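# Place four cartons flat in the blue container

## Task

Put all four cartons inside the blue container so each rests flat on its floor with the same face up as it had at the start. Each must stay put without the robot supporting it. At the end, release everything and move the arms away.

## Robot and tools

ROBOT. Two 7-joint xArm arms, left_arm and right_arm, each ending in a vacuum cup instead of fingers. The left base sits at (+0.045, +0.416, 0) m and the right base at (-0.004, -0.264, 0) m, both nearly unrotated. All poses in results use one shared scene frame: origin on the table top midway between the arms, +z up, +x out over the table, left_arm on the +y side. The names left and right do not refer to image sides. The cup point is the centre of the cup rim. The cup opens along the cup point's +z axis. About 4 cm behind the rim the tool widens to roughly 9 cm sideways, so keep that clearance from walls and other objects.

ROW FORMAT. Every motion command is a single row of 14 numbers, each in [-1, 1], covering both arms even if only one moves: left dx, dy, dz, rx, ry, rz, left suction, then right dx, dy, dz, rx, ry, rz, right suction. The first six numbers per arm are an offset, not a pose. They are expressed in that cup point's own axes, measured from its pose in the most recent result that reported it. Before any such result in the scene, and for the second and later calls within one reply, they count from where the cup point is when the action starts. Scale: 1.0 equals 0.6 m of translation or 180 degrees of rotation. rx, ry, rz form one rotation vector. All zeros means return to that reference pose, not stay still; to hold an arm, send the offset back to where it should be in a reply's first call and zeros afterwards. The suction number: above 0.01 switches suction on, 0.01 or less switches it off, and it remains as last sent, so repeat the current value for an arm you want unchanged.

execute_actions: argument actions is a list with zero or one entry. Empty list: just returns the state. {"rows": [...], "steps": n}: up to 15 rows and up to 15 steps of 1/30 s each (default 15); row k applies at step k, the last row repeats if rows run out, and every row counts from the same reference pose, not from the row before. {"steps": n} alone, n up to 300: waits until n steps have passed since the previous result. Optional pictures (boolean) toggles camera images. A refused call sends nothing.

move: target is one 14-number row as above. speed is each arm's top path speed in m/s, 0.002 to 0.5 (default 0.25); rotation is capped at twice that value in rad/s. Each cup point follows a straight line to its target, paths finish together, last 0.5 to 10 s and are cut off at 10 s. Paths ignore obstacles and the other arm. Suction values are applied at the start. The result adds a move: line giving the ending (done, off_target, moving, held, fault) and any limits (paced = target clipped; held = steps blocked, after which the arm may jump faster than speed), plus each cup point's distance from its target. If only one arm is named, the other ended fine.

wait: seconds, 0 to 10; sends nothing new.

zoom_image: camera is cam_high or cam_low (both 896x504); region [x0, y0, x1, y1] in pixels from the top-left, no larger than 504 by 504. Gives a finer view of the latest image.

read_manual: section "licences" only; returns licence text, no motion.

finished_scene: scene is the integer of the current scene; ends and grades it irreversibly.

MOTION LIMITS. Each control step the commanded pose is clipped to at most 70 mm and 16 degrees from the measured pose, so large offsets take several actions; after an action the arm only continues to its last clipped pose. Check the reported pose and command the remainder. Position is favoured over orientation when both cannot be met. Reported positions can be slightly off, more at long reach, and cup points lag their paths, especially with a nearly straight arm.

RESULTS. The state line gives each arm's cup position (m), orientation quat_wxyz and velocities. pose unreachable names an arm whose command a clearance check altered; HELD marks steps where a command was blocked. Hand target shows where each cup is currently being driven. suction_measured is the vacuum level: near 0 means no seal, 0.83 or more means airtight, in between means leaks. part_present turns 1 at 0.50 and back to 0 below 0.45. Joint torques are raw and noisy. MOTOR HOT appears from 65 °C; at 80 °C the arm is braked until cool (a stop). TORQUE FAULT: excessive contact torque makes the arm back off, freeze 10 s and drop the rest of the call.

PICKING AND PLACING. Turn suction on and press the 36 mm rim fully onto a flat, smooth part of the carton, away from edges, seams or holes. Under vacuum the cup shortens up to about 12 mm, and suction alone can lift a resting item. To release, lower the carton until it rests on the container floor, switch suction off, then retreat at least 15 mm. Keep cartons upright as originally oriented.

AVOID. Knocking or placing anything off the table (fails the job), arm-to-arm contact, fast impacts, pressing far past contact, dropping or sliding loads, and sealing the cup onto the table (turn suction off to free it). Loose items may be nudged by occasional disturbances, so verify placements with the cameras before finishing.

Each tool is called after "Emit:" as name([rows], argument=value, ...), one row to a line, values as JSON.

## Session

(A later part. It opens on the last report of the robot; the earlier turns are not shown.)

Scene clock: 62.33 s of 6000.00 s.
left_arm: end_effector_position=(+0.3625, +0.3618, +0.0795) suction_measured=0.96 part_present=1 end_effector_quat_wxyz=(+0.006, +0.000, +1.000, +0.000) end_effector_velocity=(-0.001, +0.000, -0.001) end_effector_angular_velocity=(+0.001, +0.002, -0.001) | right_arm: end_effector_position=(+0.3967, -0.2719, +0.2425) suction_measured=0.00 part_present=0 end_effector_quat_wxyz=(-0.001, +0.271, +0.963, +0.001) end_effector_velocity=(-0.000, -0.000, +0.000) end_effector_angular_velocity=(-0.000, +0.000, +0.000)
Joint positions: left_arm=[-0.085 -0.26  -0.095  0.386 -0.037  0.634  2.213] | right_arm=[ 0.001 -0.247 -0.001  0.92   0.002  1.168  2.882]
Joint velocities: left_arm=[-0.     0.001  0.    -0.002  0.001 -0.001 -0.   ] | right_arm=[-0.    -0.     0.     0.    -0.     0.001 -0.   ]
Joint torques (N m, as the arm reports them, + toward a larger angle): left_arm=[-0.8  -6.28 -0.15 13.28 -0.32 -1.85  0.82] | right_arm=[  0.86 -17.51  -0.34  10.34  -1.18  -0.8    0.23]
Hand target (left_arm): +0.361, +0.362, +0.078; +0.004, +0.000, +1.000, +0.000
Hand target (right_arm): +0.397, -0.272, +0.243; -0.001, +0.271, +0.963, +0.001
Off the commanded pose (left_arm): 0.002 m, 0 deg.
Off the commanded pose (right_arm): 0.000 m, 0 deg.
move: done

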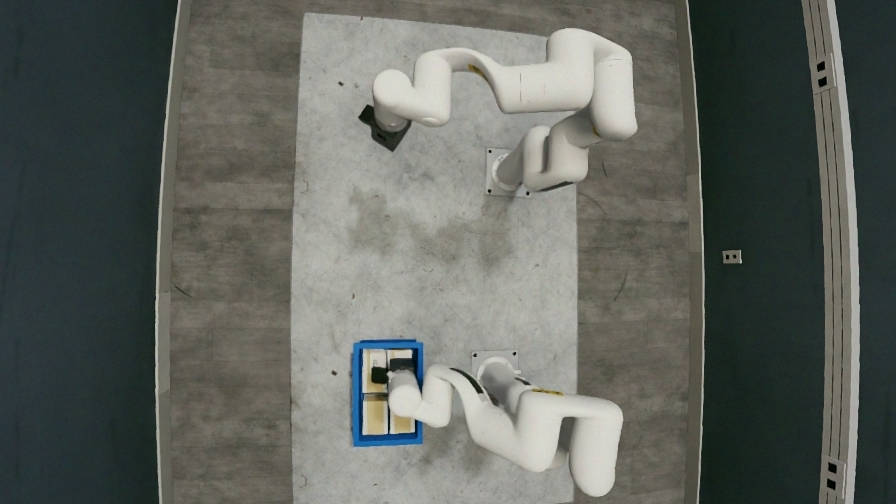

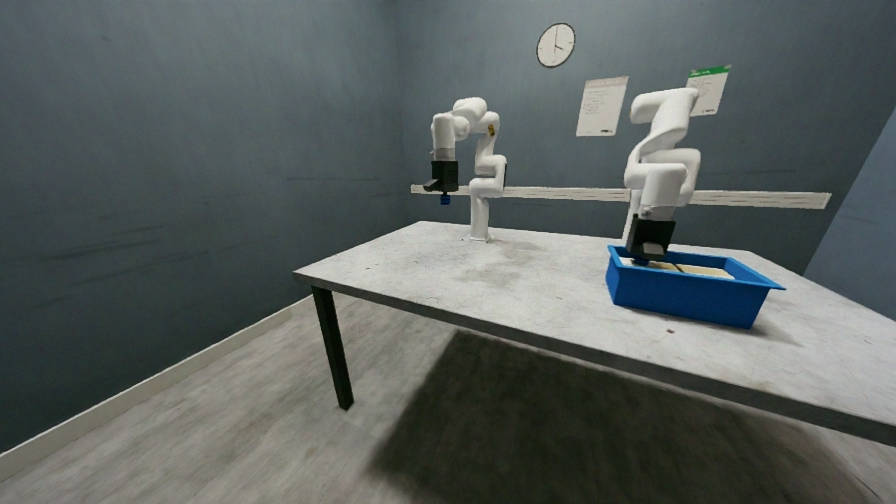

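Emit:
execute_actions([
  {"rows":[[0,0,0,0,0,0,0,0,0,0,0,0,0,0]],"steps":8},
], pictures=false)

Emit:
move(target=[0.03,-0.1,-0.27,0,0,0,0,0,0,0,0,0,0,0], speed=0.2)

Emit:
zoom_image(camera="cam_low", region=[580, 220, 800, 340])

Scene clock: 65.23 s of 6000.00 s.
left_arm: end_effector_position=(+0.3618, +0.3619, +0.0790) suction_measured=0.01 part_present=0 end_effector_quat_wxyz=(+0.005, +0.000, +1.000, +0.000) end_effector_velocity=(+0.001, -0.000, +0.001) end_effector_angular_velocity=(+0.000, -0.002, -0.001) | right_arm: end_effector_position=(+0.3967, -0.2719, +0.2425) suction_measured=0.00 part_present=0 end_effector_quat_wxyz=(-0.001, +0.271, +0.963, +0.001) end_effector_velocity=(+0.000, -0.000, +0.000) end_effector_angular_velocity=(-0.002, +0.000, +0.001)
Joint positions: left_arm=[-0.085 -0.259 -0.095  0.385 -0.037  0.635  2.213] | right_arm=[ 0.001 -0.247 -0.001  0.92   0.002  1.168  2.882]
Joint velocities: left_arm=[ 0.    -0.    -0.001  0.001  0.    -0.     0.   ] | right_arm=[ 0.001 -0.     0.     0.001 -0.002  0.001  0.   ]
Joint torques (N m, as the arm reports them, + toward a larger angle): left_arm=[-0.42  1.97 -0.19  4.36  0.44 -1.25  0.87] | right_arm=[  0.56 -17.96  -0.33  10.14  -1.13  -0.95   0.32]
Hand target (left_arm): +0.363, +0.362, +0.079; +0.006, +0.000, +1.000, +0.000
Hand target (right_arm): +0.397, -0.272, +0.243; -0.001, +0.271, +0.963, +0.001
Off the commanded pose (left_arm): 0.001 m, 0 deg.
Off the commanded pose (right_arm): 0.000 m, 0 deg.
Steps of this call (steps 1 to 79: nothing new was sent; steps 80 to 87: all 8 steps of this action). Readings (end_effector_position | what the end effector reports):
80: left_arm (+0.3616, +0.3619, +0.0785) | right_arm (+0.3967, -0.2719, +0.2425) | left_arm suction_measured=0.73 part_present=1 | right_arm suction_measured=0.00 part_present=0
81: left_arm (+0.3617, +0.3619, +0.0788) | right_arm (+0.3967, -0.2719, +0.2425) | left_arm suction_measured=0.29 part_present=0 | right_arm suction_measured=0.00 part_present=0
83: left_arm (+0.3618, +0.3619, +0.0789) | right_arm (+0.3967, -0.2719, +0.2425) | left_arm suction_measured=0.01 part_present=0 | right_arm suction_measured=0.00 part_present=0
87: the state above

Scene clock: 66.77 s of 6000.00 s.
left_arm: end_effector_position=(+0.3424, +0.3019, +0.2403) suction_measured=0.01 part_present=0 end_effector_quat_wxyz=(+0.004, -0.000, +1.000, -0.000) end_effector_velocity=(+0.002, -0.002, +0.005) end_effector_angular_velocity=(-0.002, -0.013, -0.004) | right_arm: end_effector_position=(+0.3967, -0.2719, +0.2425) suction_measured=0.00 part_present=0 end_effector_quat_wxyz=(-0.001, +0.271, +0.963, +0.001) end_effector_velocity=(+0.000, +0.000, +0.001) end_effector_angular_velocity=(+0.001, -0.001, -0.001)
Joint positions: left_arm=[-0.173 -0.553 -0.168  0.67  -0.091  1.211  2.075] | right_arm=[ 0.001 -0.247 -0.001  0.92   0.002  1.168  2.882]
Joint velocities: left_arm=[-0.002 -0.004 -0.002  0.009  0.001  0.    -0.   ] | right_arm=[-0.     0.     0.     0.002  0.001  0.001  0.001]
Joint torques (N m, as the arm reports them, + toward a larger angle): left_arm=[ 0.13 -6.34  1.45 19.56  0.7  -1.13  1.01] | right_arm=[  0.25 -17.86  -0.36  10.45  -1.12  -0.83   0.41]
Hand target (left_arm): +0.343, +0.302, +0.241; +0.005, +0.000, +1.000, -0.000
Hand target (right_arm): +0.397, -0.272, +0.243; -0.001, +0.271, +0.963, +0.001
Off the commanded pose (left_arm): 0.001 m, 0 deg.
Off the commanded pose (right_arm): 0.000 m, 0 deg.
move: done

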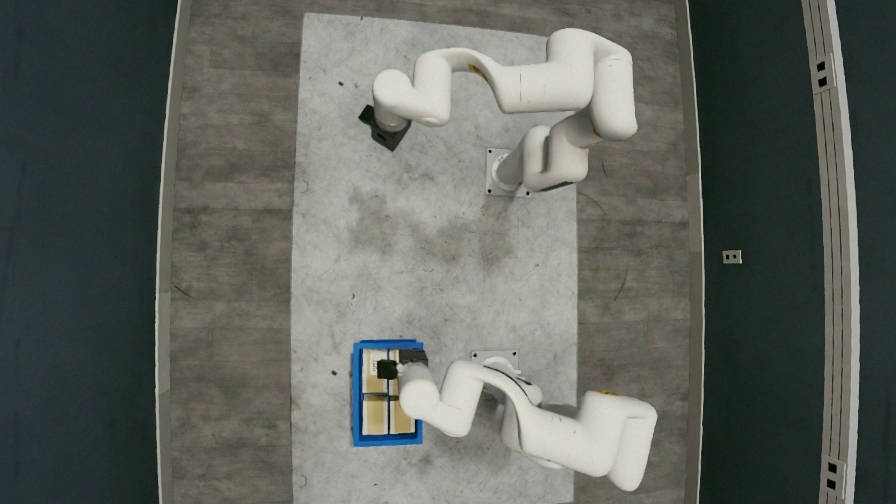

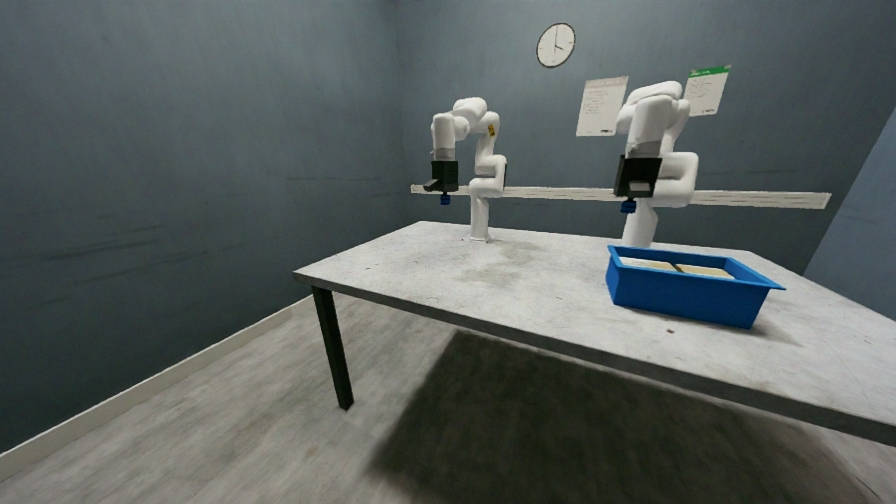

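Region (580, 220, 800, 340) of cam_low's 896x504 image, scaled by 2.291, with more detail than that image has; it fills the top 275 rows of this view, and the rest is white.

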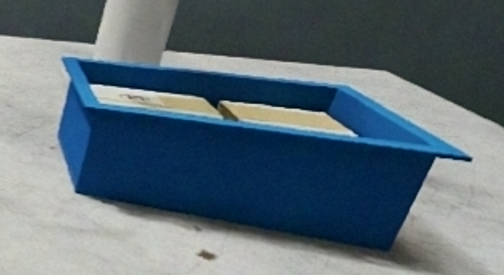

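Emit:
move(target=[0.1,-0.25,0,0,0,0,0,0,0,0,0,0,0,0], speed=0.3)

Emit:
finished_scene(scene=2)

Scene clock: 70.63 s of 6000.00 s.
left_arm: end_effector_position=(+0.2826, +0.1522, +0.2398) suction_measured=0.01 part_present=0 end_effector_quat_wxyz=(+0.004, -0.001, +1.000, -0.001) end_effector_velocity=(-0.002, -0.004, +0.002) end_effector_angular_velocity=(+0.001, -0.007, -0.009) | right_arm: end_effector_position=(+0.3967, -0.2719, +0.2425) suction_measured=0.00 part_present=0 end_effector_quat_wxyz=(-0.001, +0.271, +0.963, +0.001) end_effector_velocity=(+0.001, +0.000, +0.001) end_effector_angular_velocity=(+0.001, -0.002, -0.000)
Joint positions: left_arm=[-0.311 -0.46  -0.46   0.776 -0.209  1.195  1.705] | right_arm=[ 0.001 -0.247 -0.001  0.92   0.002  1.168  2.882]
Joint velocities: left_arm=[-0.006 -0.001 -0.008  0.005  0.002 -0.    -0.006] | right_arm=[-0.     0.    -0.     0.002  0.001 -0.    -0.   ]
Joint torques (N m, as the arm reports them, + toward a larger angle): left_arm=[ 0.01 -7.21  3.39 18.88 -0.09 -0.94  1.1 ] | right_arm=[ -0.02 -17.84  -0.16  10.57  -1.35  -0.93   0.3 ]
Hand target (left_arm): +0.282, +0.152, +0.240; +0.004, -0.000, +1.000, -0.001
Hand target (right_arm): +0.397, -0.272, +0.243; -0.001, +0.271, +0.963, +0.001
Off the commanded pose (left_arm): 0.000 m, 0 deg.
Off the commanded pose (right_arm): 0.000 m, 0 deg.
move: done

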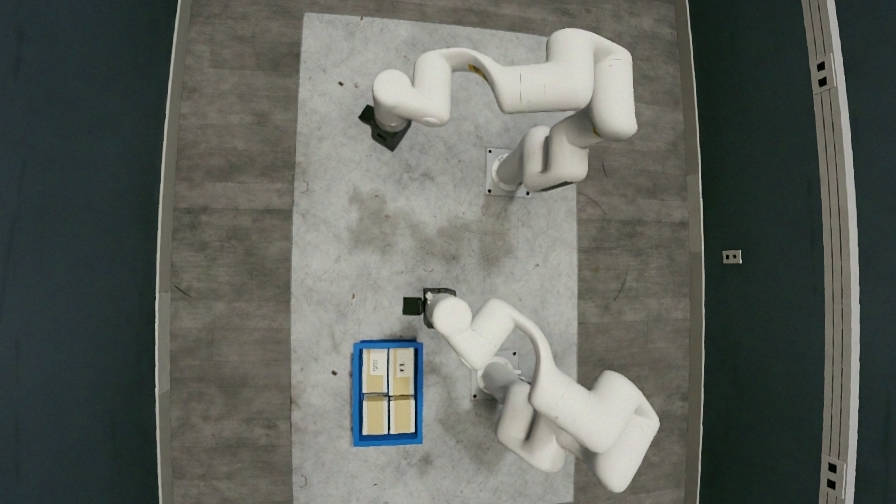

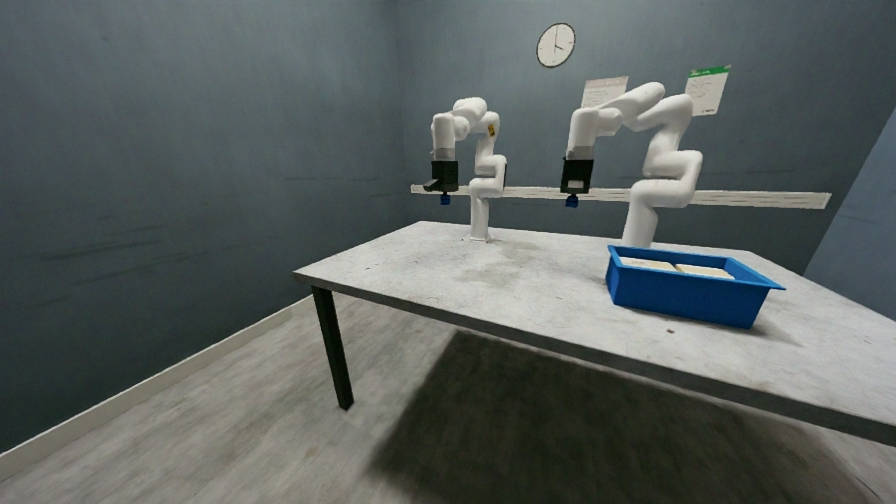

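The scene is finished: the task was done.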